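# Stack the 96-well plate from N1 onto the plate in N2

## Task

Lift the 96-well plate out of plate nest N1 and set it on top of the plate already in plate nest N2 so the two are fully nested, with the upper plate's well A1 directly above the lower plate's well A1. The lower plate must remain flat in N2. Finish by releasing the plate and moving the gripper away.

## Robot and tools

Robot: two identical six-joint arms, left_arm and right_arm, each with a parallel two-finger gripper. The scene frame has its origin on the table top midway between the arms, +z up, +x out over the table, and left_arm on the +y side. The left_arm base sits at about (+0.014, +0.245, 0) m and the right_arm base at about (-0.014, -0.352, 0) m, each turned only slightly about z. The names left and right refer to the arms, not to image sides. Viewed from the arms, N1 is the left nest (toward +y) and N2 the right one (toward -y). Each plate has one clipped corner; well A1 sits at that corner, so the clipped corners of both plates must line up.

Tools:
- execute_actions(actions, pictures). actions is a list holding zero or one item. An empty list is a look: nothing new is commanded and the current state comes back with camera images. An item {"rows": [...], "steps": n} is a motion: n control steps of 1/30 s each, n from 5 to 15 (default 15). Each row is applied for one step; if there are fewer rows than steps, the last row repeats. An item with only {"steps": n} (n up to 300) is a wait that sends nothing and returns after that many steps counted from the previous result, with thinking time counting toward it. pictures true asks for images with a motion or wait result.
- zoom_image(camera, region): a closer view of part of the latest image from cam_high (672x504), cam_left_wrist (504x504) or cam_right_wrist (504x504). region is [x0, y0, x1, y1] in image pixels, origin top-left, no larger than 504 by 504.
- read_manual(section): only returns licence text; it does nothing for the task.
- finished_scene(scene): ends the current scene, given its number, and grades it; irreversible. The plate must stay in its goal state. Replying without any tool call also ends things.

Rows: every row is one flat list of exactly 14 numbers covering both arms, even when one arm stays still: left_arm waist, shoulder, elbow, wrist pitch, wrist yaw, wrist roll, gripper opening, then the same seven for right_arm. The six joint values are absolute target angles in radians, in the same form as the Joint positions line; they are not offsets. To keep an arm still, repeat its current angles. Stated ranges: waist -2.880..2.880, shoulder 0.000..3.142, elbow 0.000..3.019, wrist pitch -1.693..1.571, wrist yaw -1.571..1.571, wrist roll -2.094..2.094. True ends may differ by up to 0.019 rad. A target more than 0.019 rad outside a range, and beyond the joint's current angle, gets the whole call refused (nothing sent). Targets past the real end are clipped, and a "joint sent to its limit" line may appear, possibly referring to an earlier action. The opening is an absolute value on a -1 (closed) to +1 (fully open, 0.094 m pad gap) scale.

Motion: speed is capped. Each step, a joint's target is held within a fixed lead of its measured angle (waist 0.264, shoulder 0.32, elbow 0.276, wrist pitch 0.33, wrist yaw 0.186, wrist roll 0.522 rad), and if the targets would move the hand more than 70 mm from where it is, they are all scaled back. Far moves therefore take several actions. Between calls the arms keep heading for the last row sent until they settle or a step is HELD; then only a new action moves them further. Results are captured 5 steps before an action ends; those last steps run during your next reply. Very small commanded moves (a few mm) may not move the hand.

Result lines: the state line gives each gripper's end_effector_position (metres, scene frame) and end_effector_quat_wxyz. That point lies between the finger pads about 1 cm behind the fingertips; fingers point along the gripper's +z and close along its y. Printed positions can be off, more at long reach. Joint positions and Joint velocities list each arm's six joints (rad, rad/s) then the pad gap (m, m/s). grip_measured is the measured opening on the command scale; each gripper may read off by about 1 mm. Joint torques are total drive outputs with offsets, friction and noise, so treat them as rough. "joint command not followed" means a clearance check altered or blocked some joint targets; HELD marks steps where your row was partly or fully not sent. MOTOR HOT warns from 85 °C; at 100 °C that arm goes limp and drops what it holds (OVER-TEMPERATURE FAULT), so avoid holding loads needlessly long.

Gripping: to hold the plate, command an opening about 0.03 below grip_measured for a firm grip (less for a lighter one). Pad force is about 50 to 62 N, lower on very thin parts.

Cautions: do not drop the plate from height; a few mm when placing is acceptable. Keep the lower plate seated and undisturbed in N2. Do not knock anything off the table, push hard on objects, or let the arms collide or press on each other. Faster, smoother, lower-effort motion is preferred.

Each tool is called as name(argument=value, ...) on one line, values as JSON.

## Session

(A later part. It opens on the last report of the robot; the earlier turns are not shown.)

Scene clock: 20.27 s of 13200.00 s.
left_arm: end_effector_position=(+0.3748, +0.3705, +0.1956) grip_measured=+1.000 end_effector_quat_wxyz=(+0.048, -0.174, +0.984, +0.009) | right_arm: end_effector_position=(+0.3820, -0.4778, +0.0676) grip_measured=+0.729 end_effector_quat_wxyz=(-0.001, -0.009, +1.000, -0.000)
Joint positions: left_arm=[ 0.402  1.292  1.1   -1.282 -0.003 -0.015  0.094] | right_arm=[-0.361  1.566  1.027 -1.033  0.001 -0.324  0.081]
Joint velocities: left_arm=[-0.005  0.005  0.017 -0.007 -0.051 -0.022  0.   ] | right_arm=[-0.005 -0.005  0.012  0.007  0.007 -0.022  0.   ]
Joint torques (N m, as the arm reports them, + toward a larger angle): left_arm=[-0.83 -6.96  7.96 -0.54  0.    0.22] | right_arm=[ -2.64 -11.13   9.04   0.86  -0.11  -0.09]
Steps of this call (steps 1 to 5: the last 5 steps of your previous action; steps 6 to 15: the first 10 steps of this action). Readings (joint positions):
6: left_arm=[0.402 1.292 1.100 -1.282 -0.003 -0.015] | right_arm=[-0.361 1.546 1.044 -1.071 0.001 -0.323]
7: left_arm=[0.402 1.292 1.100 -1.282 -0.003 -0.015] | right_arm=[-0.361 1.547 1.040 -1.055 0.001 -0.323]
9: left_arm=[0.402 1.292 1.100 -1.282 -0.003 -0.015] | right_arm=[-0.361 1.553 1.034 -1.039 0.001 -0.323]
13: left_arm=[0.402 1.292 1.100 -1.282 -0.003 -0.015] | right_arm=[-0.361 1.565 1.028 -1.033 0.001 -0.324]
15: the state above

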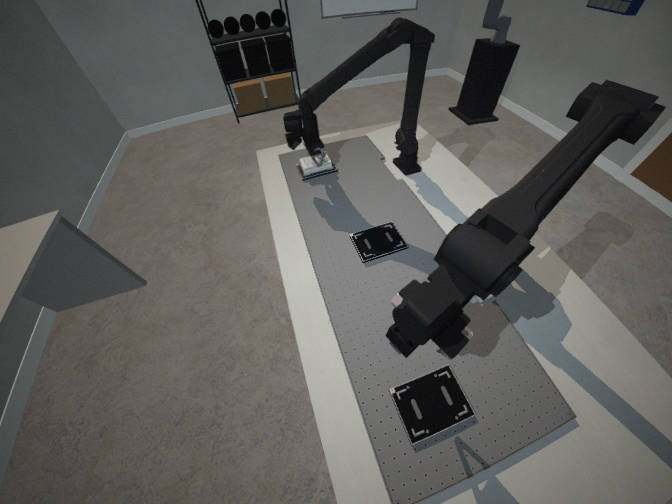

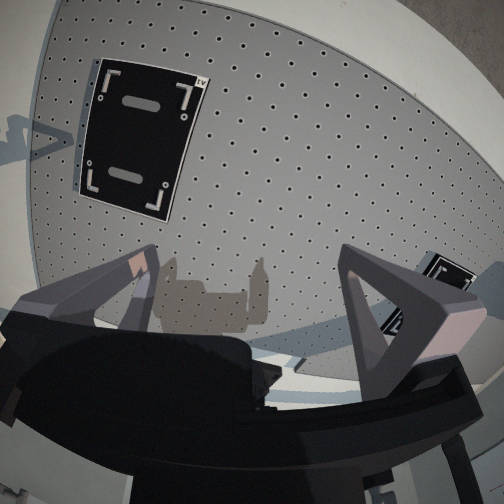

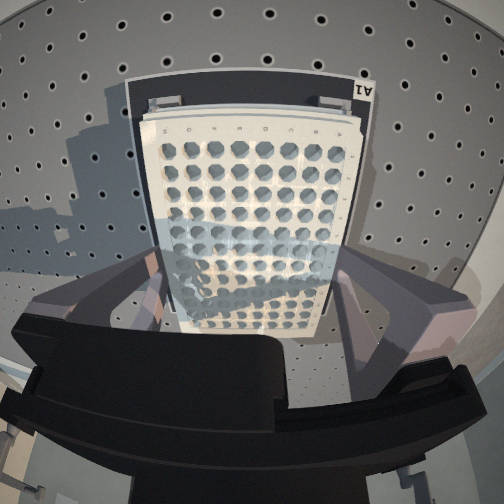

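execute_actions(actions=[{"rows":[[0.4,1.3,1.1,-1.3,0,0,1,-0.362,1.59,1.022,-1.003,0,-0.343,0.69]]}], pictures=true)

zoom_image(camera="cam_right_wrist", region=[100,50,400,350])

Scene clock: 20.77 s of 13200.00 s.
left_arm: end_effector_position=(+0.3748, +0.3705, +0.1956) grip_measured=+1.000 end_effector_quat_wxyz=(+0.048, -0.174, +0.984, +0.009) | right_arm: end_effector_position=(+0.3820, -0.4778, +0.0618) grip_measured=+0.729 end_effector_quat_wxyz=(+0.001, -0.013, +1.000, -0.001)
Joint positions: left_arm=[ 0.402  1.292  1.1   -1.282 -0.003 -0.015  0.094] | right_arm=[-0.361  1.573  1.018 -1.014  0.001 -0.331  0.081]
Joint velocities: left_arm=[ 0.005 -0.005  0.002 -0.012 -0.051  0.037  0.   ] | right_arm=[-0.005  0.005 -0.002  0.012  0.007  0.007 -0.001]
Joint torques (N m, as the arm reports them, + toward a larger angle): left_arm=[-0.81 -7.01  7.98 -0.54  0.    0.21] | right_arm=[ -1.99 -11.3    8.59   0.9   -0.08  -0.07]
Steps of this call (steps 1 to 5: the last 5 steps of your previous action; steps 6 to 15: the first 10 steps of this action). Readings (joint positions):
6: left_arm=[0.402 1.292 1.100 -1.282 -0.003 -0.015] | right_arm=[-0.361 1.566 1.026 -1.028 0.001 -0.325]
7: left_arm=[0.402 1.292 1.100 -1.282 -0.003 -0.015] | right_arm=[-0.361 1.566 1.024 -1.022 0.001 -0.326]
9: left_arm=[0.402 1.292 1.100 -1.282 -0.003 -0.015] | right_arm=[-0.361 1.569 1.021 -1.016 0.001 -0.328]
13: left_arm=[0.402 1.292 1.100 -1.282 -0.003 -0.015] | right_arm=[-0.361 1.573 1.018 -1.014 0.001 -0.330]
15: the state above

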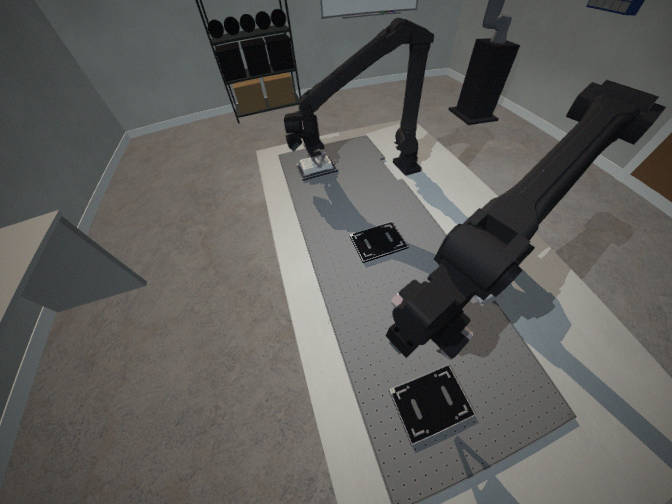

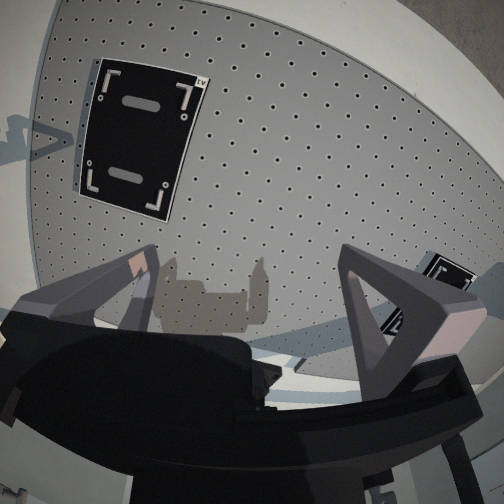

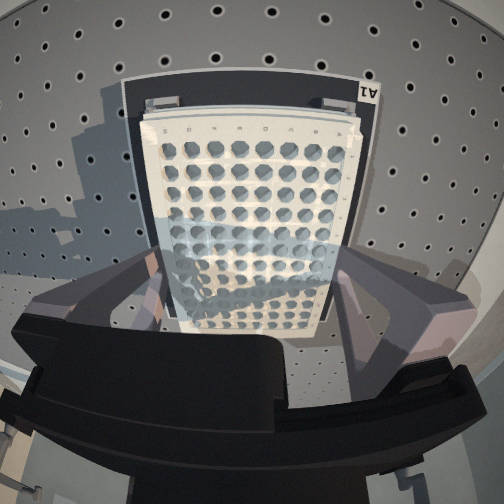

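Region (100, 50, 400, 350) of cam_right_wrist's 504x504 image, scaled by 1.680, with more detail than that image has.

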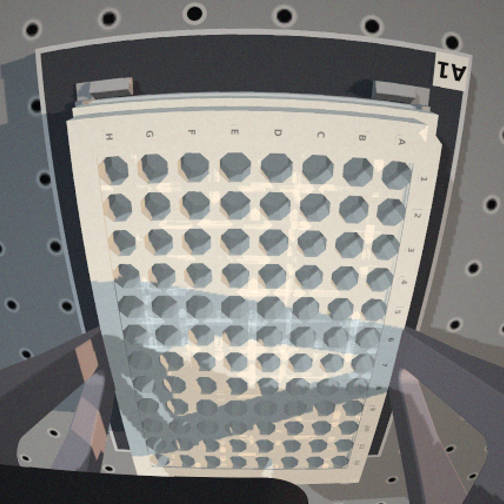

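execute_actions(actions=[{"rows":[[0.4,1.3,1.1,-1.3,0,0,1,-0.355,1.604,1.018,-0.997,0,-0.343,0.69]]}], pictures=true)

zoom_image(camera="cam_high", region=[285,140,350,190])

Scene clock: 21.27 s of 13200.00 s.
left_arm: end_effector_position=(+0.3748, +0.3705, +0.1956) grip_measured=+1.000 end_effector_quat_wxyz=(+0.048, -0.174, +0.984, +0.009) | right_arm: end_effector_position=(+0.3821, -0.4778, +0.0613) grip_measured=+0.729 end_effector_quat_wxyz=(+0.000, -0.013, +1.000, -0.001)
Joint positions: left_arm=[ 0.402  1.292  1.1   -1.282 -0.003 -0.015  0.094] | right_arm=[-0.361  1.574  1.018 -1.013  0.001 -0.331  0.081]
Joint velocities: left_arm=[-0.015 -0.005  0.007  0.012 -0.037 -0.022  0.   ] | right_arm=[ 0.005 -0.005  0.012 -0.002  0.051  0.022  0.   ]
Joint torques (N m, as the arm reports them, + toward a larger angle): left_arm=[-0.79 -7.02  7.98 -0.54  0.    0.21] | right_arm=[ -1.79 -10.     8.25   1.13  -0.11  -0.07]
Steps of this call (steps 1 to 5: the last 5 steps of your previous action; steps 6 to 15: the first 10 steps of this action). Readings (joint positions):
6: left_arm=[0.402 1.292 1.100 -1.282 -0.003 -0.015] | right_arm=[-0.361 1.574 1.018 -1.013 0.001 -0.331]
7: left_arm=[0.402 1.292 1.100 -1.282 -0.003 -0.015] | right_arm=[-0.361 1.574 1.018 -1.013 0.001 -0.331]
9: left_arm=[0.402 1.292 1.100 -1.282 -0.003 -0.015] | right_arm=[-0.361 1.574 1.018 -1.013 0.001 -0.331]
13: left_arm=[0.402 1.292 1.100 -1.282 -0.003 -0.015] | right_arm=[-0.361 1.574 1.018 -1.013 0.001 -0.331]
15: the state above

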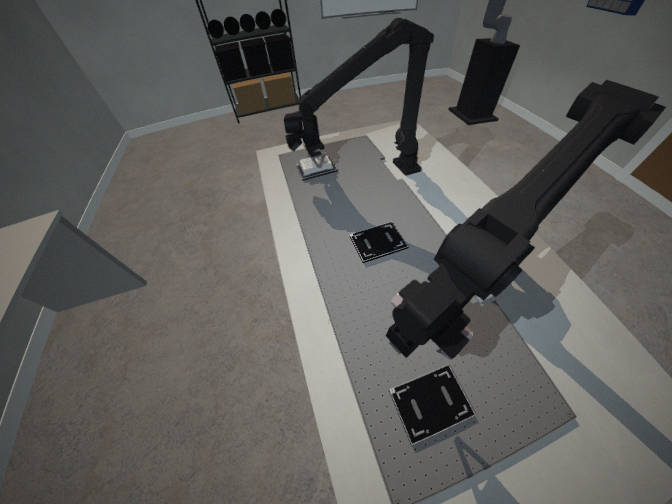

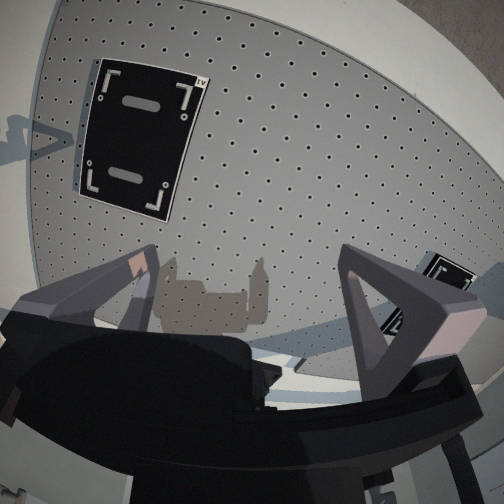

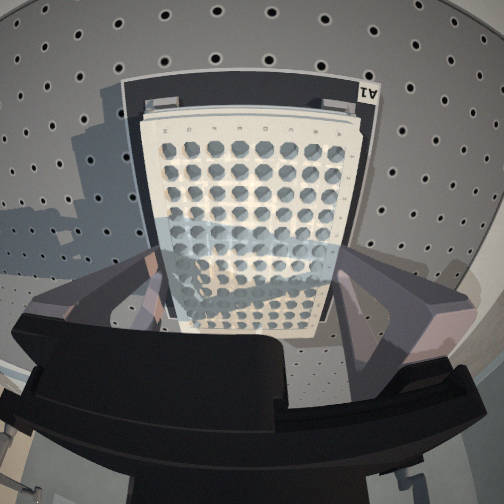

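Region (285, 140, 350, 190) of cam_high's 672x504 image, scaled by 7.754, with more detail than that image has; it fills the top 388 rows of this view, and the rest is white.

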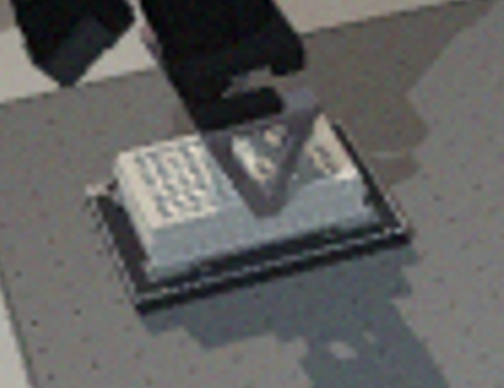

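execute_actions(actions=[{"rows":[[0.4,1.3,1.1,-1.3,0,0,1,-0.352,1.598,1.018,-1.03,0,-0.343,0.69]]}], pictures=true)

zoom_image(camera="cam_right_wrist", region=[115,60,390,160])

Scene clock: 21.80 s of 13200.00 s.
left_arm: end_effector_position=(+0.3748, +0.3705, +0.1956) grip_measured=+1.000 end_effector_quat_wxyz=(+0.048, -0.174, +0.984, +0.009) | right_arm: end_effector_position=(+0.3812, -0.4775, +0.0613) grip_measured=+0.729 end_effector_quat_wxyz=(-0.001, -0.013, +1.000, -0.000)
Joint positions: left_arm=[ 0.402  1.292  1.1   -1.282 -0.003 -0.015  0.094] | right_arm=[-0.361  1.574  1.018 -1.017  0.001 -0.332  0.081]
Joint velocities: left_arm=[-0.005 -0.015 -0.007  0.007 -0.037  0.022  0.   ] | right_arm=[-0.005 -0.005  0.012  0.002  0.007 -0.037  0.   ]
Joint torques (N m, as the arm reports them, + toward a larger angle): left_arm=[-0.82 -6.98  7.98 -0.55  0.    0.21] | right_arm=[ -1.65 -10.53   8.18  -0.05  -0.1   -0.08]
Steps of this call (steps 1 to 5: the last 5 steps of your previous action; step 6: the robot went on to your last target; steps 7 to 16: the first 10 steps of this action). Readings (joint positions):
7: left_arm=[0.402 1.292 1.100 -1.282 -0.003 -0.015] | right_arm=[-0.361 1.574 1.018 -1.015 0.001 -0.331]
8: left_arm=[0.402 1.292 1.100 -1.282 -0.003 -0.015] | right_arm=[-0.361 1.574 1.018 -1.016 0.001 -0.331]
10: left_arm=[0.402 1.292 1.100 -1.282 -0.003 -0.015] | right_arm=[-0.361 1.574 1.018 -1.017 0.001 -0.331]
14: left_arm=[0.402 1.292 1.100 -1.282 -0.003 -0.015] | right_arm=[-0.361 1.574 1.018 -1.017 0.001 -0.332]
16: the state above

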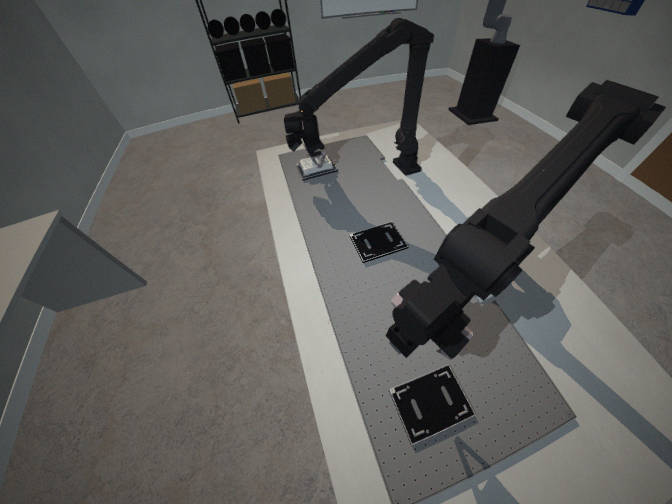

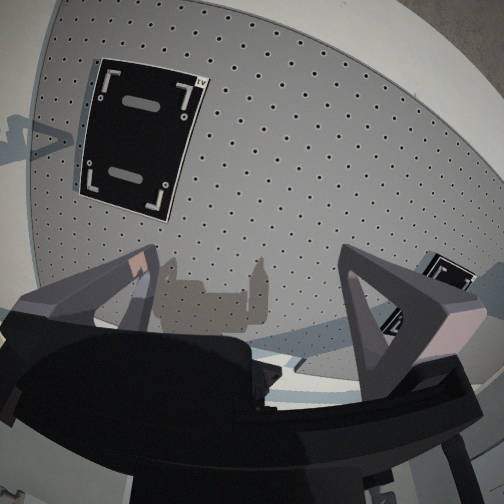

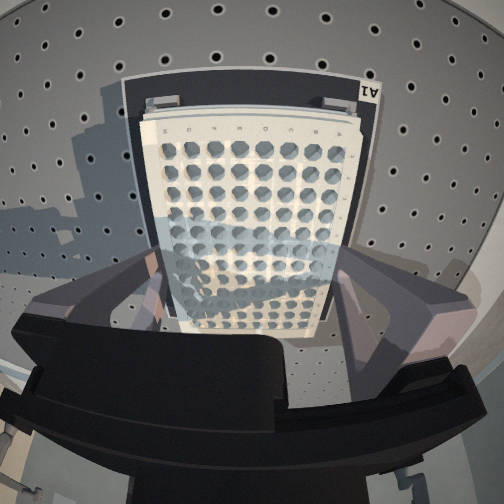

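Region (115, 60, 390, 160) of cam_right_wrist's 504x504 image, scaled by 1.833, with more detail than that image has; it fills the top 183 rows of this view, and the rest is white.

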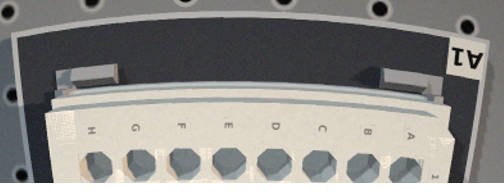

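execute_actions(actions=[{"rows":[[0.4,1.3,1.1,-1.3,0,0,1,-0.342,1.61,1.018,-1.026,0,-0.343,0.69]]}])

execute_actions(actions=[{"rows":[[0.4,1.3,1.1,-1.3,0,0,1,-0.36,1.615,1.018,-1.045,0,-0.335,0.69]]}], pictures=true)

Scene clock: 22.30 s of 13200.00 s.
left_arm: end_effector_position=(+0.3748, +0.3705, +0.1956) grip_measured=+1.000 end_effector_quat_wxyz=(+0.048, -0.174, +0.984, +0.009) | right_arm: end_effector_position=(+0.3813, -0.4770, +0.0610) grip_measured=+0.729 end_effector_quat_wxyz=(-0.003, -0.015, +1.000, -0.003)
Joint positions: left_arm=[ 0.402  1.292  1.1   -1.282 -0.003 -0.015  0.094] | right_arm=[-0.358  1.575  1.018 -1.017  0.007 -0.332  0.081]
Joint velocities: left_arm=[ 0.005 -0.015  0.012 -0.007 -0.022 -0.11   0.   ] | right_arm=[-0.015 -0.015 -0.017 -0.007  0.007 -0.051  0.001]
Joint torques (N m, as the arm reports them, + toward a larger angle): left_arm=[-0.8  -6.98  7.97 -0.55  0.    0.22] | right_arm=[-1.42 -9.52  8.17  0.08 -0.34 -0.07]
Steps of this call (steps 1 to 5: the last 5 steps of your previous action; steps 6 to 15: the first 10 steps of this action). Readings (joint positions):
6: left_arm=[0.402 1.292 1.100 -1.282 -0.003 -0.015] | right_arm=[-0.360 1.575 1.018 -1.017 0.002 -0.332]
7: left_arm=[0.402 1.292 1.100 -1.282 -0.003 -0.015] | right_arm=[-0.360 1.575 1.018 -1.017 0.003 -0.332]
9: left_arm=[0.402 1.292 1.100 -1.282 -0.003 -0.015] | right_arm=[-0.358 1.575 1.018 -1.017 0.006 -0.332]
13: left_arm=[0.402 1.292 1.100 -1.282 -0.003 -0.015] | right_arm=[-0.358 1.575 1.018 -1.017 0.007 -0.332]
15: the state above

Scene clock: 22.80 s of 13200.00 s.
left_arm: end_effector_position=(+0.3748, +0.3705, +0.1956) grip_measured=+1.000 end_effector_quat_wxyz=(+0.048, -0.174, +0.984, +0.009) | right_arm: end_effector_position=(+0.3802, -0.4767, +0.0606) grip_measured=+0.729 end_effector_quat_wxyz=(-0.005, -0.015, +1.000, -0.002)
Joint positions: left_arm=[ 0.402  1.292  1.1   -1.282 -0.003 -0.015  0.094] | right_arm=[-0.358  1.576  1.018 -1.021  0.007 -0.332  0.081]
Joint velocities: left_arm=[-0.015 -0.015  0.007  0.002 -0.022 -0.051  0.   ] | right_arm=[ 0.005  0.005 -0.002  0.007 -0.051  0.022 -0.   ]
Joint torques (N m, as the arm reports them, + toward a larger angle): left_arm=[-0.83 -7.06  7.95 -0.54  0.    0.22] | right_arm=[-2.64 -9.06  8.19 -0.4  -0.37  0.01]
Steps of this call (steps 1 to 5: the last 5 steps of your previous action; steps 6 to 15: the first 10 steps of this action). Readings (joint positions):
6: left_arm=[0.402 1.292 1.100 -1.282 -0.003 -0.015] | right_arm=[-0.358 1.576 1.018 -1.019 0.007 -0.332]
7: left_arm=[0.402 1.292 1.100 -1.282 -0.003 -0.015] | right_arm=[-0.358 1.576 1.018 -1.021 0.007 -0.332]
9: left_arm=[0.402 1.292 1.100 -1.282 -0.003 -0.015] | right_arm=[-0.358 1.576 1.018 -1.021 0.007 -0.332]
13: left_arm=[0.402 1.292 1.100 -1.282 -0.003 -0.015] | right_arm=[-0.358 1.576 1.018 -1.021 0.007 -0.332]
15: the state above

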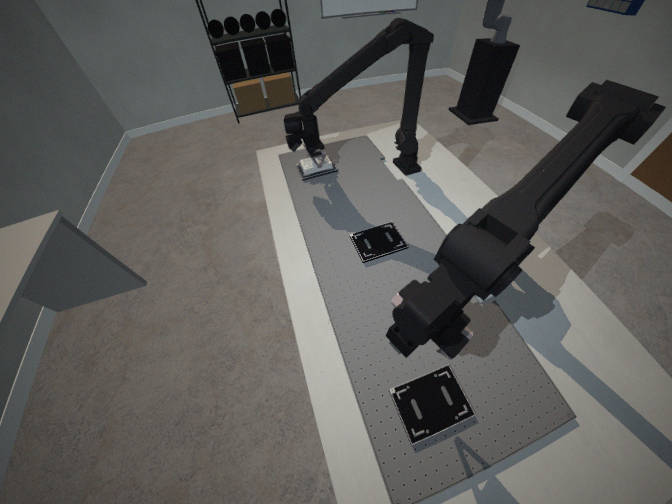

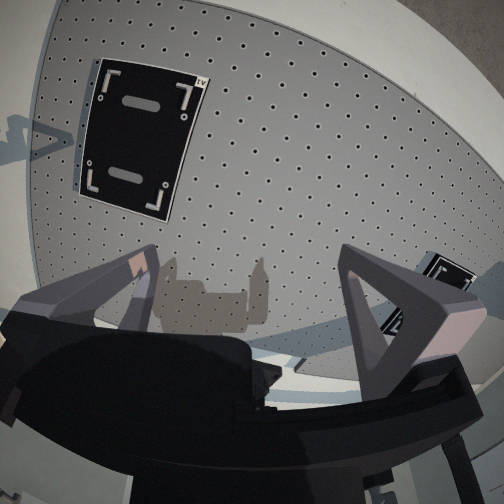

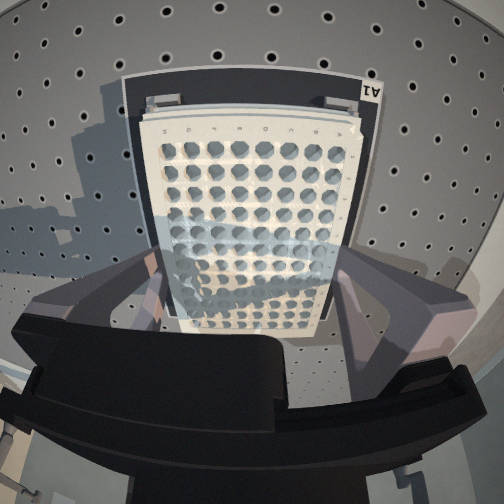

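execute_actions(actions=[{"rows":[[0.4,1.3,1.1,-1.3,0,0,1,-0.373,1.585,1.018,-0.995,0,-0.315,0.69]]}], pictures=true)

zoom_image(camera="cam_right_wrist", region=[115,60,390,340])

Scene clock: 23.30 s of 13200.00 s.
left_arm: end_effector_position=(+0.3748, +0.3705, +0.1956) grip_measured=+1.000 end_effector_quat_wxyz=(+0.048, -0.174, +0.984, +0.009) | right_arm: end_effector_position=(+0.3814, -0.4775, +0.0607) grip_measured=+0.729 end_effector_quat_wxyz=(-0.002, -0.013, +1.000, -0.002)
Joint positions: left_arm=[ 0.402  1.292  1.1   -1.282 -0.003 -0.015  0.094] | right_arm=[-0.36   1.576  1.018 -1.016  0.005 -0.329  0.081]
Joint velocities: left_arm=[ 0.005 -0.005  0.007  0.007  0.037  0.022  0.   ] | right_arm=[-0.015 -0.005 -0.032 -0.022 -0.007 -0.022  0.   ]
Joint torques (N m, as the arm reports them, + toward a larger angle): left_arm=[-0.86 -6.94  7.98 -0.55  0.    0.21] | right_arm=[ -3.26 -12.17   8.16   1.35  -0.25   0.12]
Steps of this call (steps 1 to 5: the last 5 steps of your previous action; steps 6 to 15: the first 10 steps of this action). Readings (joint positions):
6: left_arm=[0.402 1.292 1.100 -1.282 -0.003 -0.015] | right_arm=[-0.358 1.576 1.018 -1.017 0.007 -0.331]
7: left_arm=[0.402 1.292 1.100 -1.282 -0.003 -0.015] | right_arm=[-0.359 1.576 1.018 -1.016 0.006 -0.330]
9: left_arm=[0.402 1.292 1.100 -1.282 -0.003 -0.015] | right_arm=[-0.360 1.576 1.018 -1.016 0.005 -0.329]
13: left_arm=[0.402 1.292 1.100 -1.282 -0.003 -0.015] | right_arm=[-0.360 1.576 1.018 -1.016 0.005 -0.329]
15: the state above

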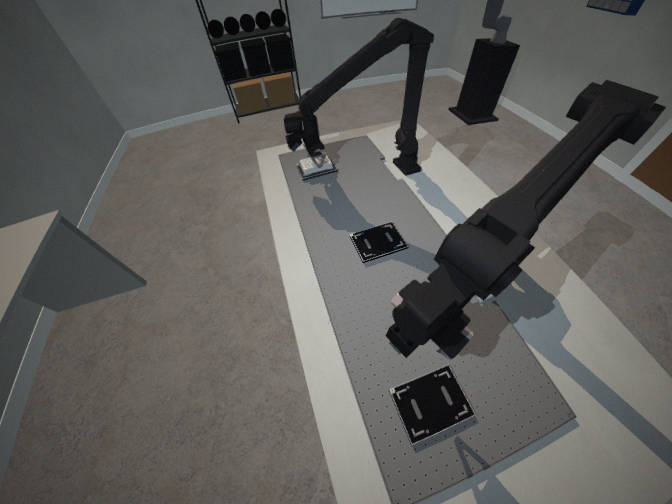

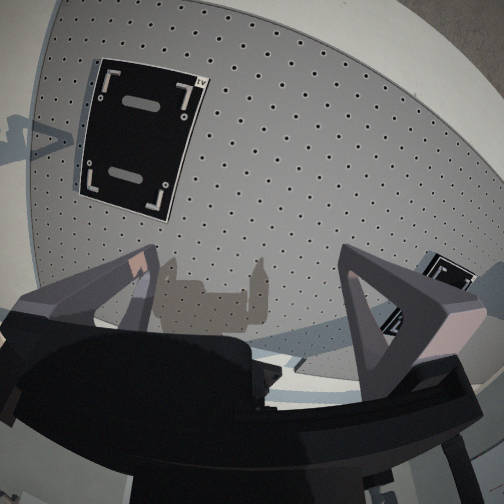

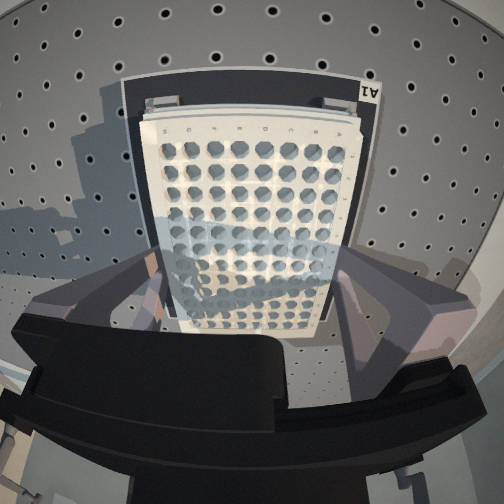

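Region (115, 60, 390, 340) of cam_right_wrist's 504x504 image, scaled by 1.800, with more detail than that image has; it fills the left 495 columns of this view, and the rest is white.

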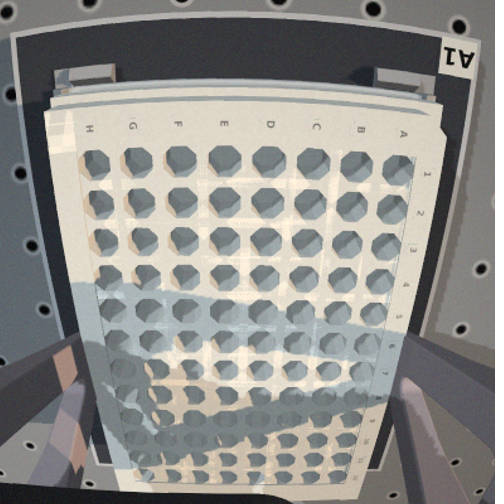

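execute_actions(actions=[{"rows":[[0.4,1.3,1.1,-1.3,0,0,1,-0.36,1.59,1.02,-0.978,0,-0.33,0.69]]}])

execute_actions(actions=[{"rows":[[0.4,1.3,1.1,-1.3,0,0,1,-0.36,1.605,1.02,-0.995,0,-0.33,0.69]]}], pictures=true)

zoom_image(camera="cam_right_wrist", region=[115,60,390,200])

Scene clock: 23.87 s of 13200.00 s.
left_arm: end_effector_position=(+0.3748, +0.3705, +0.1956) grip_measured=+1.000 end_effector_quat_wxyz=(+0.048, -0.174, +0.984, +0.009) | right_arm: end_effector_position=(+0.3817, -0.4777, +0.0607) grip_measured=+0.729 end_effector_quat_wxyz=(-0.001, -0.013, +1.000, -0.002)
Joint positions: left_arm=[ 0.402  1.292  1.1   -1.282 -0.003 -0.015  0.094] | right_arm=[-0.36   1.576  1.018 -1.014  0.005 -0.329  0.081]
Joint velocities: left_arm=[-0.005 -0.015  0.002 -0.017  0.022 -0.037  0.   ] | right_arm=[-0.015 -0.005 -0.007  0.007 -0.007  0.095 -0.001]
Joint torques (N m, as the arm reports them, + toward a larger angle): left_arm=[-0.83 -7.01  7.96 -0.54  0.01  0.21] | right_arm=[ -2.41 -11.25   8.52   2.02  -0.29   0.01]
Steps of this call (steps 1 to 5: the last 5 steps of your previous action; steps 6 to 7: the robot went on to your last target; steps 8 to 17: the first 10 steps of this action). Readings (joint positions):
8: left_arm=[0.402 1.292 1.100 -1.282 -0.003 -0.015] | right_arm=[-0.360 1.576 1.018 -1.014 0.005 -0.329]
9: left_arm=[0.402 1.292 1.100 -1.282 -0.003 -0.015] | right_arm=[-0.360 1.576 1.018 -1.014 0.005 -0.329]
11: left_arm=[0.402 1.292 1.100 -1.282 -0.003 -0.015] | right_arm=[-0.360 1.576 1.018 -1.014 0.005 -0.329]
15: left_arm=[0.402 1.292 1.100 -1.282 -0.003 -0.015] | right_arm=[-0.360 1.576 1.018 -1.014 0.005 -0.329]
17: the state above

Scene clock: 24.37 s of 13200.00 s.
left_arm: end_effector_position=(+0.3748, +0.3705, +0.1956) grip_measured=+1.000 end_effector_quat_wxyz=(+0.048, -0.174, +0.984, +0.009) | right_arm: end_effector_position=(+0.3817, -0.4777, +0.0607) grip_measured=+0.729 end_effector_quat_wxyz=(-0.001, -0.013, +1.000, -0.002)
Joint positions: left_arm=[ 0.402  1.292  1.1   -1.282 -0.003 -0.015  0.094] | right_arm=[-0.36   1.576  1.018 -1.014  0.005 -0.329  0.081]
Joint velocities: left_arm=[-0.005 -0.005 -0.002 -0.002 -0.022  0.037  0.   ] | right_arm=[-0.005  0.005  0.007 -0.002 -0.007  0.095 -0.   ]
Joint torques (N m, as the arm reports them, + toward a larger angle): left_arm=[-0.85 -7.01  7.99 -0.53  0.    0.21] | right_arm=[-1.98 -9.91  8.34  1.37 -0.26  0.02]
Steps of this call (steps 1 to 5: the last 5 steps of your previous action; steps 6 to 15: the first 10 steps of this action). Readings (joint positions):
6: left_arm=[0.402 1.292 1.100 -1.282 -0.003 -0.015] | right_arm=[-0.360 1.576 1.018 -1.014 0.005 -0.329]
7: left_arm=[0.402 1.292 1.100 -1.282 -0.003 -0.015] | right_arm=[-0.360 1.576 1.018 -1.014 0.005 -0.329]
9: left_arm=[0.402 1.292 1.100 -1.282 -0.003 -0.015] | right_arm=[-0.360 1.576 1.018 -1.014 0.005 -0.329]
13: left_arm=[0.402 1.292 1.100 -1.282 -0.003 -0.015] | right_arm=[-0.360 1.576 1.018 -1.014 0.005 -0.329]
15: the state above

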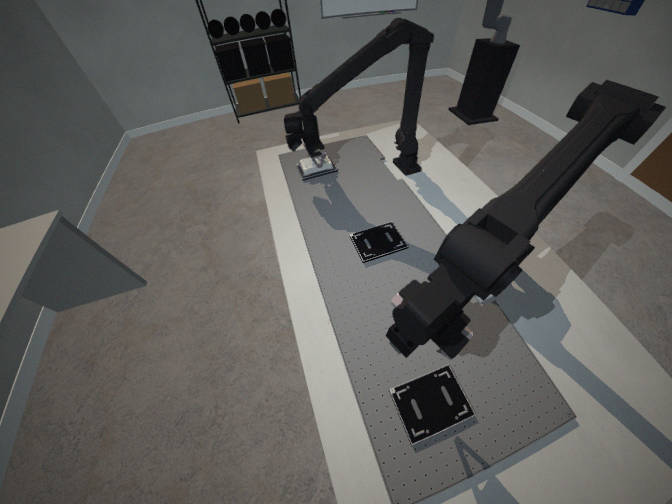

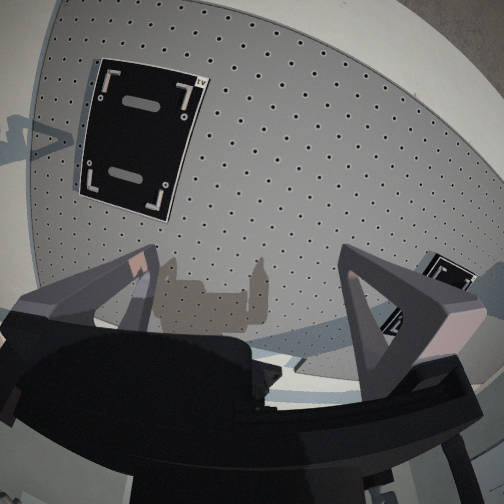

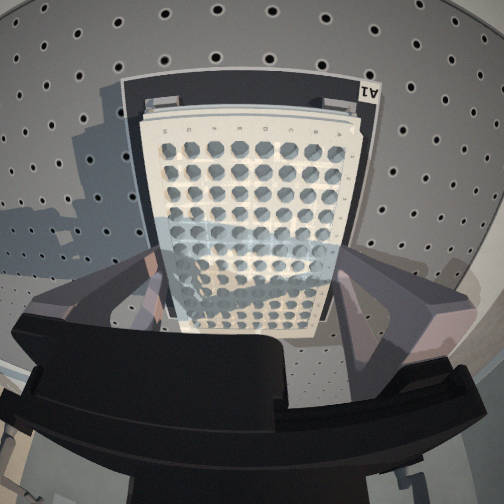

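Region (115, 60, 390, 200) of cam_right_wrist's 504x504 image, scaled by 1.833, with more detail than that image has; it fills the top 257 rows of this view, and the rest is white.

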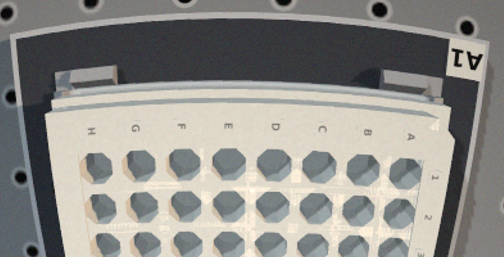

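execute_actions(actions=[{"rows":[[0.4,1.3,1.1,-1.3,0,0,1,-0.385,1.6,1.02,-1.01,0.02,-0.33,0.69]]}])

execute_actions(actions=[{"rows":[[0.4,1.3,1.1,-1.3,0,0,1,-0.335,1.6,1.02,-1.01,-0.02,-0.33,0.69]]}])

execute_actions(actions=[{"rows":[[0.4,1.3,1.1,-1.3,0,0,1,-0.36,1.6,1.02,-1.055,0,-0.33,0.69]]}])

Scene clock: 24.87 s of 13200.00 s.
left_arm: end_effector_position=(+0.3748, +0.3705, +0.1956) grip_measured=+1.000 end_effector_quat_wxyz=(+0.048, -0.174, +0.984, +0.009) | right_arm: end_effector_position=(+0.3815, -0.4782, +0.0607) grip_measured=+0.729 end_effector_quat_wxyz=(-0.002, -0.013, +1.000, -0.003)
Joint positions: left_arm=[ 0.402  1.292  1.1   -1.282 -0.003 -0.015  0.094] | right_arm=[-0.36   1.576  1.018 -1.014  0.007 -0.329  0.081]
Joint velocities: left_arm=[-0.015 -0.005 -0.002 -0.002 -0.066 -0.051  0.   ] | right_arm=[-0.015 -0.005  0.007 -0.017 -0.051  0.051 -0.   ]
Joint torques (N m, as the arm reports them, + toward a larger angle): left_arm=[-0.89 -7.08  7.98 -0.54  0.    0.21] | right_arm=[ -4.34 -10.63   8.45   0.63   0.51   0.  ]
Steps of this call (steps 1 to 5: the last 5 steps of your previous action; steps 6 to 15: the first 10 steps of this action). Readings (joint positions):
6: left_arm=[0.402 1.292 1.100 -1.282 -0.003 -0.015] | right_arm=[-0.360 1.576 1.018 -1.014 0.007 -0.329]
7: left_arm=[0.402 1.292 1.100 -1.282 -0.003 -0.015] | right_arm=[-0.360 1.576 1.018 -1.014 0.007 -0.329]
9: left_arm=[0.402 1.292 1.100 -1.282 -0.003 -0.015] | right_arm=[-0.360 1.576 1.018 -1.014 0.007 -0.329]
13: left_arm=[0.402 1.292 1.100 -1.282 -0.003 -0.015] | right_arm=[-0.360 1.576 1.018 -1.014 0.007 -0.329]
15: the state above

Scene clock: 25.37 s of 13200.00 s.
left_arm: end_effector_position=(+0.3748, +0.3705, +0.1956) grip_measured=+1.000 end_effector_quat_wxyz=(+0.048, -0.174, +0.984, +0.009) | right_arm: end_effector_position=(+0.3819, -0.4768, +0.0607) grip_measured=+0.729 end_effector_quat_wxyz=(-0.001, -0.014, +1.000, -0.001)
Joint positions: left_arm=[ 0.402  1.292  1.1   -1.282 -0.003 -0.015  0.094] | right_arm=[-0.358  1.576  1.018 -1.014  0.003 -0.329  0.081]
Joint velocities: left_arm=[-0.005 -0.015 -0.032  0.002  0.022 -0.022  0.   ] | right_arm=[-0.005 -0.015 -0.002 -0.007 -0.051 -0.051  0.001]
Joint torques (N m, as the arm reports them, + toward a larger angle): left_arm=[-0.81 -6.98  7.96 -0.54  0.    0.22] | right_arm=[ -0.73 -10.81   8.41   0.64  -1.06   0.02]
Steps of this call (steps 1 to 5: the last 5 steps of your previous action; steps 6 to 15: the first 10 steps of this action). Readings (joint positions):
6: left_arm=[0.402 1.292 1.100 -1.282 -0.003 -0.015] | right_arm=[-0.358 1.576 1.018 -1.014 0.003 -0.329]
7: left_arm=[0.402 1.292 1.100 -1.282 -0.003 -0.015] | right_arm=[-0.358 1.576 1.018 -1.014 0.003 -0.329]
9: left_arm=[0.402 1.292 1.100 -1.282 -0.003 -0.015] | right_arm=[-0.358 1.576 1.018 -1.014 0.003 -0.329]
13: left_arm=[0.402 1.292 1.100 -1.282 -0.003 -0.015] | right_arm=[-0.358 1.576 1.018 -1.014 0.003 -0.329]
15: the state above

Scene clock: 25.87 s of 13200.00 s.
left_arm: end_effector_position=(+0.3748, +0.3705, +0.1956) grip_measured=+1.000 end_effector_quat_wxyz=(+0.048, -0.174, +0.984, +0.009) | right_arm: end_effector_position=(+0.3795, -0.4765, +0.0607) grip_measured=+0.729 end_effector_quat_wxyz=(-0.006, -0.014, +1.000, -0.001)
Joint positions: left_arm=[ 0.402  1.292  1.1   -1.282 -0.003 -0.015  0.094] | right_arm=[-0.358  1.576  1.018 -1.024  0.005 -0.329  0.081]
Joint velocities: left_arm=[-0.005 -0.024  0.007 -0.017 -0.051 -0.007  0.   ] | right_arm=[-0.005 -0.005 -0.007 -0.007 -0.007  0.037 -0.   ]
Joint torques (N m, as the arm reports them, + toward a larger angle): left_arm=[-0.84 -7.01  7.97 -0.54  0.    0.21] | right_arm=[ -2.27 -10.94   8.35  -0.78  -0.24   0.01]
Steps of this call (steps 1 to 5: the last 5 steps of your previous action; steps 6 to 15: the first 10 steps of this action). Readings (joint positions):
6: left_arm=[0.402 1.292 1.100 -1.282 -0.003 -0.015] | right_arm=[-0.358 1.576 1.018 -1.021 0.005 -0.329]
7: left_arm=[0.402 1.292 1.100 -1.282 -0.003 -0.015] | right_arm=[-0.358 1.576 1.018 -1.024 0.005 -0.329]
9: left_arm=[0.402 1.292 1.100 -1.282 -0.003 -0.015] | right_arm=[-0.358 1.576 1.018 -1.024 0.005 -0.329]
13: left_arm=[0.402 1.292 1.100 -1.282 -0.003 -0.015] | right_arm=[-0.358 1.576 1.018 -1.024 0.005 -0.329]
15: the state above

The plate is held in all four directions. I'll re-centre it, release, and inspect.

execute_actions(actions=[{"rows":[[0.4,1.3,1.1,-1.3,0,0,1,-0.37,1.58,1.02,-0.985,0,-0.33,0.69]],"steps":9}])

execute_actions(actions=[{"rows":[[0.4,1.3,1.1,-1.3,0,0,1,-0.36,1.575,1.03,-1.014,0,-0.33,1]],"steps":9}])

execute_actions(actions=[{"rows":[[0.4,1.3,1.1,-1.3,0,0,1,-0.36,1.51,1.1,-1.09,0,-0.33,1]],"steps":10}])

execute_actions(actions=[{"rows":[[0.4,1.3,1.1,-1.3,0,0,1,-0.15,1.48,1.16,-1.2,0,-1.6,1]]}])

execute_actions(actions=[{"steps":20}], pictures=true)

zoom_image(camera="cam_right_wrist", region=[150,180,360,340])

zoom_image(camera="cam_high", region=[285,140,350,190])

Scene clock: 26.30 s of 13200.00 s.
left_arm: end_effector_position=(+0.3748, +0.3705, +0.1956) grip_measured=+1.000 end_effector_quat_wxyz=(+0.048, -0.174, +0.984, +0.009) | right_arm: end_effector_position=(+0.3818, -0.4775, +0.0610) grip_measured=+0.729 end_effector_quat_wxyz=(-0.001, -0.013, +1.000, -0.002)
Joint positions: left_arm=[ 0.402  1.292  1.1   -1.282 -0.003 -0.015  0.094] | right_arm=[-0.359  1.575  1.018 -1.014  0.004 -0.329  0.081]
Joint velocities: left_arm=[-0.015  0.005  0.017 -0.017 -0.051 -0.051  0.   ] | right_arm=[-0.005 -0.015 -0.012 -0.002  0.022  0.154  0.001]
Joint torques (N m, as the arm reports them, + toward a larger angle): left_arm=[-0.85 -7.04  7.98 -0.54  0.    0.22] | right_arm=[ -3.13 -11.98   8.31   1.59  -0.26   0.01]
Steps of this call (steps 1 to 5: the last 5 steps of your previous action; steps 6 to 9: the robot went on to your last target; steps 10 to 13: the first 4 steps of this action). Readings (joint positions):
10: left_arm=[0.402 1.292 1.100 -1.282 -0.003 -0.015] | right_arm=[-0.358 1.576 1.018 -1.018 0.005 -0.329]
11: left_arm=[0.402 1.292 1.100 -1.282 -0.003 -0.015] | right_arm=[-0.359 1.575 1.018 -1.015 0.005 -0.329]
13: the state above

Scene clock: 26.60 s of 13200.00 s.
left_arm: end_effector_position=(+0.3748, +0.3705, +0.1956) grip_measured=+1.000 end_effector_quat_wxyz=(+0.048, -0.174, +0.984, +0.009) | right_arm: end_effector_position=(+0.3818, -0.4772, +0.0610) grip_measured=+1.000 end_effector_quat_wxyz=(-0.001, -0.013, +1.000, -0.001)
Joint positions: left_arm=[ 0.402  1.292  1.1   -1.282 -0.003 -0.015  0.094] | right_arm=[-0.359  1.575  1.018 -1.014  0.003 -0.329  0.094]
Joint velocities: left_arm=[-0.005 -0.015 -0.012  0.007 -0.022 -0.051  0.   ] | right_arm=[-0.015  0.005 -0.007 -0.002  0.007 -0.066  0.   ]
Joint torques (N m, as the arm reports them, + toward a larger angle): left_arm=[-0.85 -7.03  7.96 -0.55  0.    0.22] | right_arm=[ -2.3  -12.78   9.38   0.45  -0.21   0.03]
Steps of this call (steps 1 to 5: the last 5 steps of your previous action; steps 6 to 9: the first 4 steps of this action). Readings (joint positions):
6: left_arm=[0.402 1.292 1.100 -1.282 -0.003 -0.015] | right_arm=[-0.359 1.575 1.018 -1.014 0.004 -0.329]
7: left_arm=[0.402 1.292 1.100 -1.282 -0.003 -0.015] | right_arm=[-0.359 1.575 1.018 -1.014 0.004 -0.329]
9: the state above

Scene clock: 26.93 s of 13200.00 s.
left_arm: end_effector_position=(+0.3748, +0.3705, +0.1956) grip_measured=+1.000 end_effector_quat_wxyz=(+0.048, -0.174, +0.984, +0.009) | right_arm: end_effector_position=(+0.3817, -0.4772, +0.0806) grip_measured=+1.000 end_effector_quat_wxyz=(-0.005, -0.013, +1.000, -0.000)
Joint positions: left_arm=[ 0.402  1.292  1.1   -1.282 -0.003 -0.015  0.094] | right_arm=[-0.359  1.552  1.049 -1.077  0.003 -0.329  0.094]
Joint velocities: left_arm=[-0.005 -0.024 -0.007 -0.007  0.022 -0.022  0.   ] | right_arm=[ 0.005 -0.249  0.168 -0.085 -0.022 -0.022  0.   ]
Joint torques (N m, as the arm reports them, + toward a larger angle): left_arm=[-0.77 -7.04  7.98 -0.54  0.    0.21] | right_arm=[ -2.16 -14.96  12.29   0.17  -0.18   0.03]
Steps of this call (steps 1 to 5: the last 5 steps of your previous action; steps 6 to 10: the first 5 steps of this action). Readings (joint positions):
6: left_arm=[0.402 1.292 1.100 -1.282 -0.003 -0.015] | right_arm=[-0.359 1.574 1.022 -1.030 0.003 -0.329]
7: left_arm=[0.402 1.292 1.100 -1.282 -0.003 -0.015] | right_arm=[-0.359 1.572 1.029 -1.051 0.003 -0.329]
9: left_arm=[0.402 1.292 1.100 -1.282 -0.003 -0.015] | right_arm=[-0.359 1.559 1.043 -1.073 0.003 -0.329]
10: the state above

Scene clock: 27.43 s of 13200.00 s.
left_arm: end_effector_position=(+0.3748, +0.3705, +0.1956) grip_measured=+1.000 end_effector_quat_wxyz=(+0.048, -0.174, +0.984, +0.009) | right_arm: end_effector_position=(+0.4043, -0.3748, +0.1236) grip_measured=+1.000 end_effector_quat_wxyz=(-0.000, -0.544, +0.839, +0.002)
Joint positions: left_arm=[ 0.402  1.292  1.1   -1.282 -0.003 -0.015  0.094] | right_arm=[-0.11   1.507  1.123 -1.188 -0.002 -1.205  0.094]
Joint velocities: left_arm=[ 0.005 -0.015 -0.002  0.002 -0.022  0.022  0.   ] | right_arm=[ 0.054 -0.112 -0.007 -0.051  0.081 -2.542  0.   ]
Joint torques (N m, as the arm reports them, + toward a larger angle): left_arm=[-0.81 -7.07  7.98 -0.54  0.    0.22] | right_arm=[ -5.16 -15.    12.43   0.11   0.    -0.03]
Steps of this call (steps 1 to 5: the last 5 steps of your previous action; steps 6 to 15: the first 10 steps of this action). Readings (joint positions):
6: left_arm=[0.402 1.292 1.100 -1.282 -0.003 -0.015] | right_arm=[-0.350 1.523 1.071 -1.096 0.006 -0.385]
7: left_arm=[0.402 1.292 1.100 -1.282 -0.003 -0.015] | right_arm=[-0.332 1.523 1.077 -1.120 0.007 -0.454]
9: left_arm=[0.402 1.292 1.100 -1.282 -0.003 -0.015] | right_arm=[-0.265 1.522 1.091 -1.157 0.007 -0.614]
13: left_arm=[0.402 1.292 1.100 -1.282 -0.003 -0.015] | right_arm=[-0.131 1.514 1.119 -1.185 -0.001 -1.010]
15: the state above

Scene clock: 28.10 s of 13200.00 s.
left_arm: end_effector_position=(+0.3748, +0.3705, +0.1956) grip_measured=+1.000 end_effector_quat_wxyz=(+0.048, -0.174, +0.984, +0.009) | right_arm: end_effector_position=(+0.4021, -0.3919, +0.1260) grip_measured=+1.000 end_effector_quat_wxyz=(+0.001, -0.678, +0.735, +0.001)
Joint positions: left_arm=[ 0.402  1.292  1.1   -1.282 -0.003 -0.015  0.094] | right_arm=[-0.15   1.501  1.123 -1.192 -0.002 -1.584  0.094]
Joint velocities: left_arm=[-0.005 -0.034 -0.012 -0.017  0.022 -0.051  0.   ] | right_arm=[-0.005 -0.005  0.002 -0.007  0.051 -0.066  0.   ]
Joint torques (N m, as the arm reports them, + toward a larger angle): left_arm=[-0.8  -7.    7.96 -0.55  0.    0.22] | right_arm=[ -2.74 -14.5   12.7    0.09  -0.04  -0.07]
Kept back: nothing.
Steps of this call (steps 1 to 5: the last 5 steps of your previous action; steps 6 to 20: the robot went on to your last target). Readings (joint positions):
1: left_arm=[0.402 1.292 1.100 -1.282 -0.003 -0.015] | right_arm=[-0.110 1.504 1.123 -1.190 -0.002 -1.282]
2: left_arm=[0.402 1.292 1.100 -1.282 -0.003 -0.015] | right_arm=[-0.115 1.502 1.123 -1.191 -0.002 -1.344]
4: left_arm=[0.402 1.292 1.100 -1.282 -0.003 -0.015] | right_arm=[-0.130 1.501 1.123 -1.191 -0.002 -1.433]
8: left_arm=[0.402 1.292 1.100 -1.282 -0.003 -0.015] | right_arm=[-0.150 1.501 1.123 -1.192 -0.002 -1.525]
20: the state above

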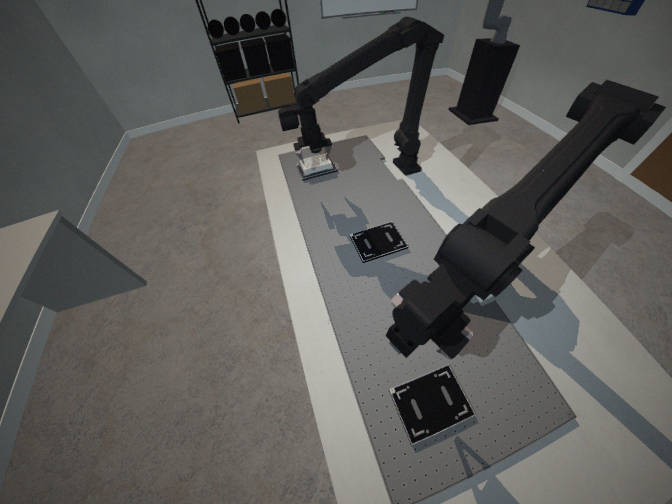

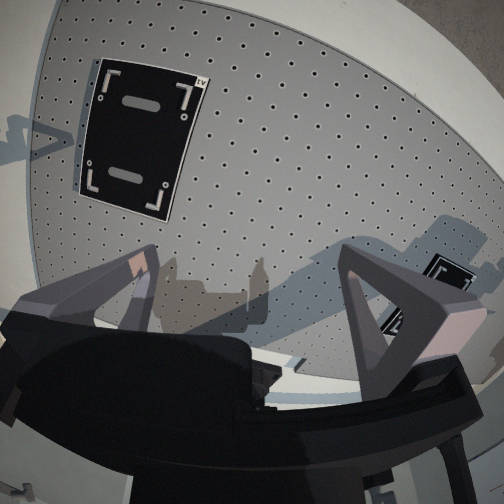

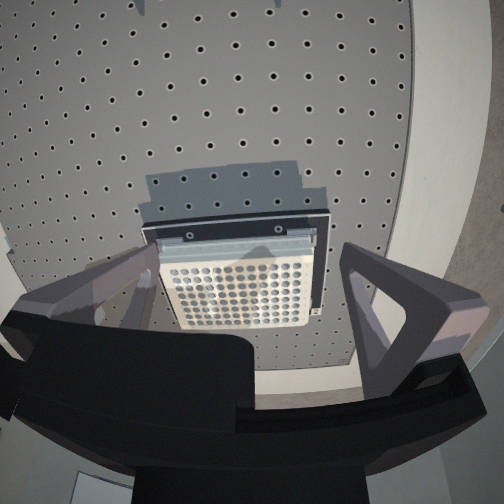

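Region (150, 180, 360, 340) of cam_right_wrist's 504x504 image, scaled by 2.400, with more detail than that image has; it fills the top 384 rows of this view, and the rest is white.

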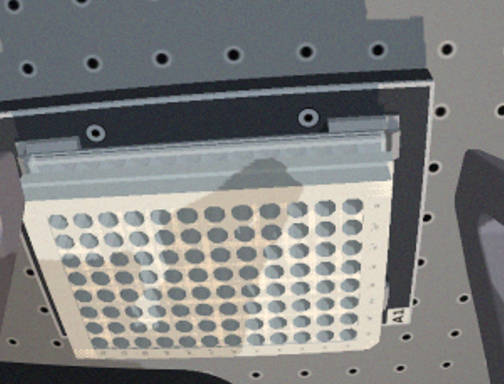

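Region (285, 140, 350, 190) of cam_high's 672x504 image, scaled by 7.754, with more detail than that image has; it fills the top 388 rows of this view, and the rest is white.

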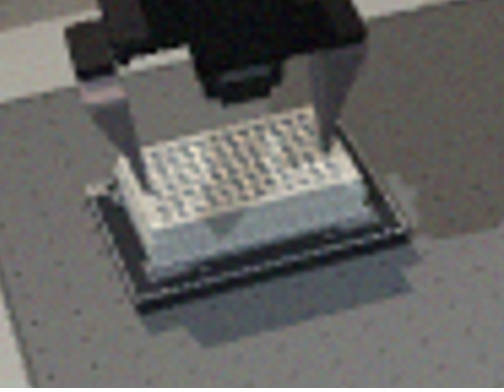

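execute_actions(actions=[{"rows":[[0.4,1.3,1.1,-1.3,0,0,1,0.2,1.3,1.16,-1.3,0,-1.6,1]]}])

execute_actions(actions=[{"steps":12}])

finished_scene(scene=1)

Scene clock: 28.63 s of 13200.00 s.
left_arm: end_effector_position=(+0.3748, +0.3705, +0.1956) grip_measured=+1.000 end_effector_quat_wxyz=(+0.048, -0.174, +0.984, +0.009) | right_arm: end_effector_position=(+0.3648, -0.2532, +0.1862) grip_measured=+1.000 end_effector_quat_wxyz=(-0.028, +0.797, -0.603, +0.021)
Joint positions: left_arm=[ 0.402  1.292  1.1   -1.282 -0.003 -0.015  0.094] | right_arm=[ 0.2    1.342  1.122 -1.282 -0.001 -1.588  0.094]
Joint velocities: left_arm=[-0.005 -0.015 -0.012 -0.007  0.007  0.022  0.   ] | right_arm=[ 0.952 -0.591 -0.002 -0.139 -0.051 -0.051  0.   ]
Joint torques (N m, as the arm reports them, + toward a larger angle): left_arm=[-0.84 -7.01  7.97 -0.55  0.    0.22] | right_arm=[ -6.7  -10.48  13.07   0.22   0.04  -0.05]
Steps of this call (steps 1 to 6: the robot went on to your last target; steps 7 to 16: the first 10 steps of this action). Readings (joint positions):
7: left_arm=[0.402 1.292 1.100 -1.282 -0.003 -0.015] | right_arm=[-0.142 1.497 1.123 -1.199 0.002 -1.588]
8: left_arm=[0.402 1.292 1.100 -1.282 -0.003 -0.015] | right_arm=[-0.125 1.489 1.122 -1.213 0.003 -1.588]
10: left_arm=[0.402 1.292 1.100 -1.282 -0.003 -0.015] | right_arm=[-0.062 1.461 1.122 -1.236 0.004 -1.588]
14: left_arm=[0.402 1.292 1.100 -1.282 -0.003 -0.015] | right_arm=[0.118 1.384 1.122 -1.269 0.003 -1.588]
16: the state above

Scene clock: 29.03 s of 13200.00 s.
left_arm: end_effector_position=(+0.3748, +0.3705, +0.1956) grip_measured=+1.000 end_effector_quat_wxyz=(+0.048, -0.174, +0.984, +0.009) | right_arm: end_effector_position=(+0.3592, -0.2548, +0.2040) grip_measured=+1.000 end_effector_quat_wxyz=(-0.043, +0.796, -0.603, +0.032)
Joint positions: left_arm=[ 0.402  1.292  1.1   -1.282 -0.003 -0.015  0.094] | right_arm=[ 0.2    1.293  1.122 -1.293 -0.002 -1.589  0.094]
Joint velocities: left_arm=[-0.005 -0.024 -0.007 -0.002  0.007  0.051  0.   ] | right_arm=[-0.005 -0.005 -0.017 -0.002 -0.022  0.037  0.   ]
Joint torques (N m, as the arm reports them, + toward a larger angle): left_arm=[-0.82 -7.04  7.97 -0.54  0.    0.21] | right_arm=[-2.04 -9.25 13.32  0.32 -0.02 -0.05]
Kept back: nothing.
Steps of this call (steps 1 to 5: the last 5 steps of your previous action; steps 6 to 12: the robot went on to your last target). Readings (joint positions):
1: left_arm=[0.402 1.292 1.100 -1.282 -0.003 -0.015] | right_arm=[0.227 1.324 1.122 -1.286 -0.003 -1.589]
2: left_arm=[0.402 1.292 1.100 -1.282 -0.003 -0.015] | right_arm=[0.241 1.310 1.122 -1.289 -0.004 -1.589]
4: left_arm=[0.402 1.292 1.100 -1.282 -0.003 -0.015] | right_arm=[0.239 1.294 1.122 -1.292 -0.004 -1.589]
8: left_arm=[0.402 1.292 1.100 -1.282 -0.003 -0.015] | right_arm=[0.208 1.293 1.122 -1.293 -0.002 -1.589]
12: the state above

The scene is finished: the task was done.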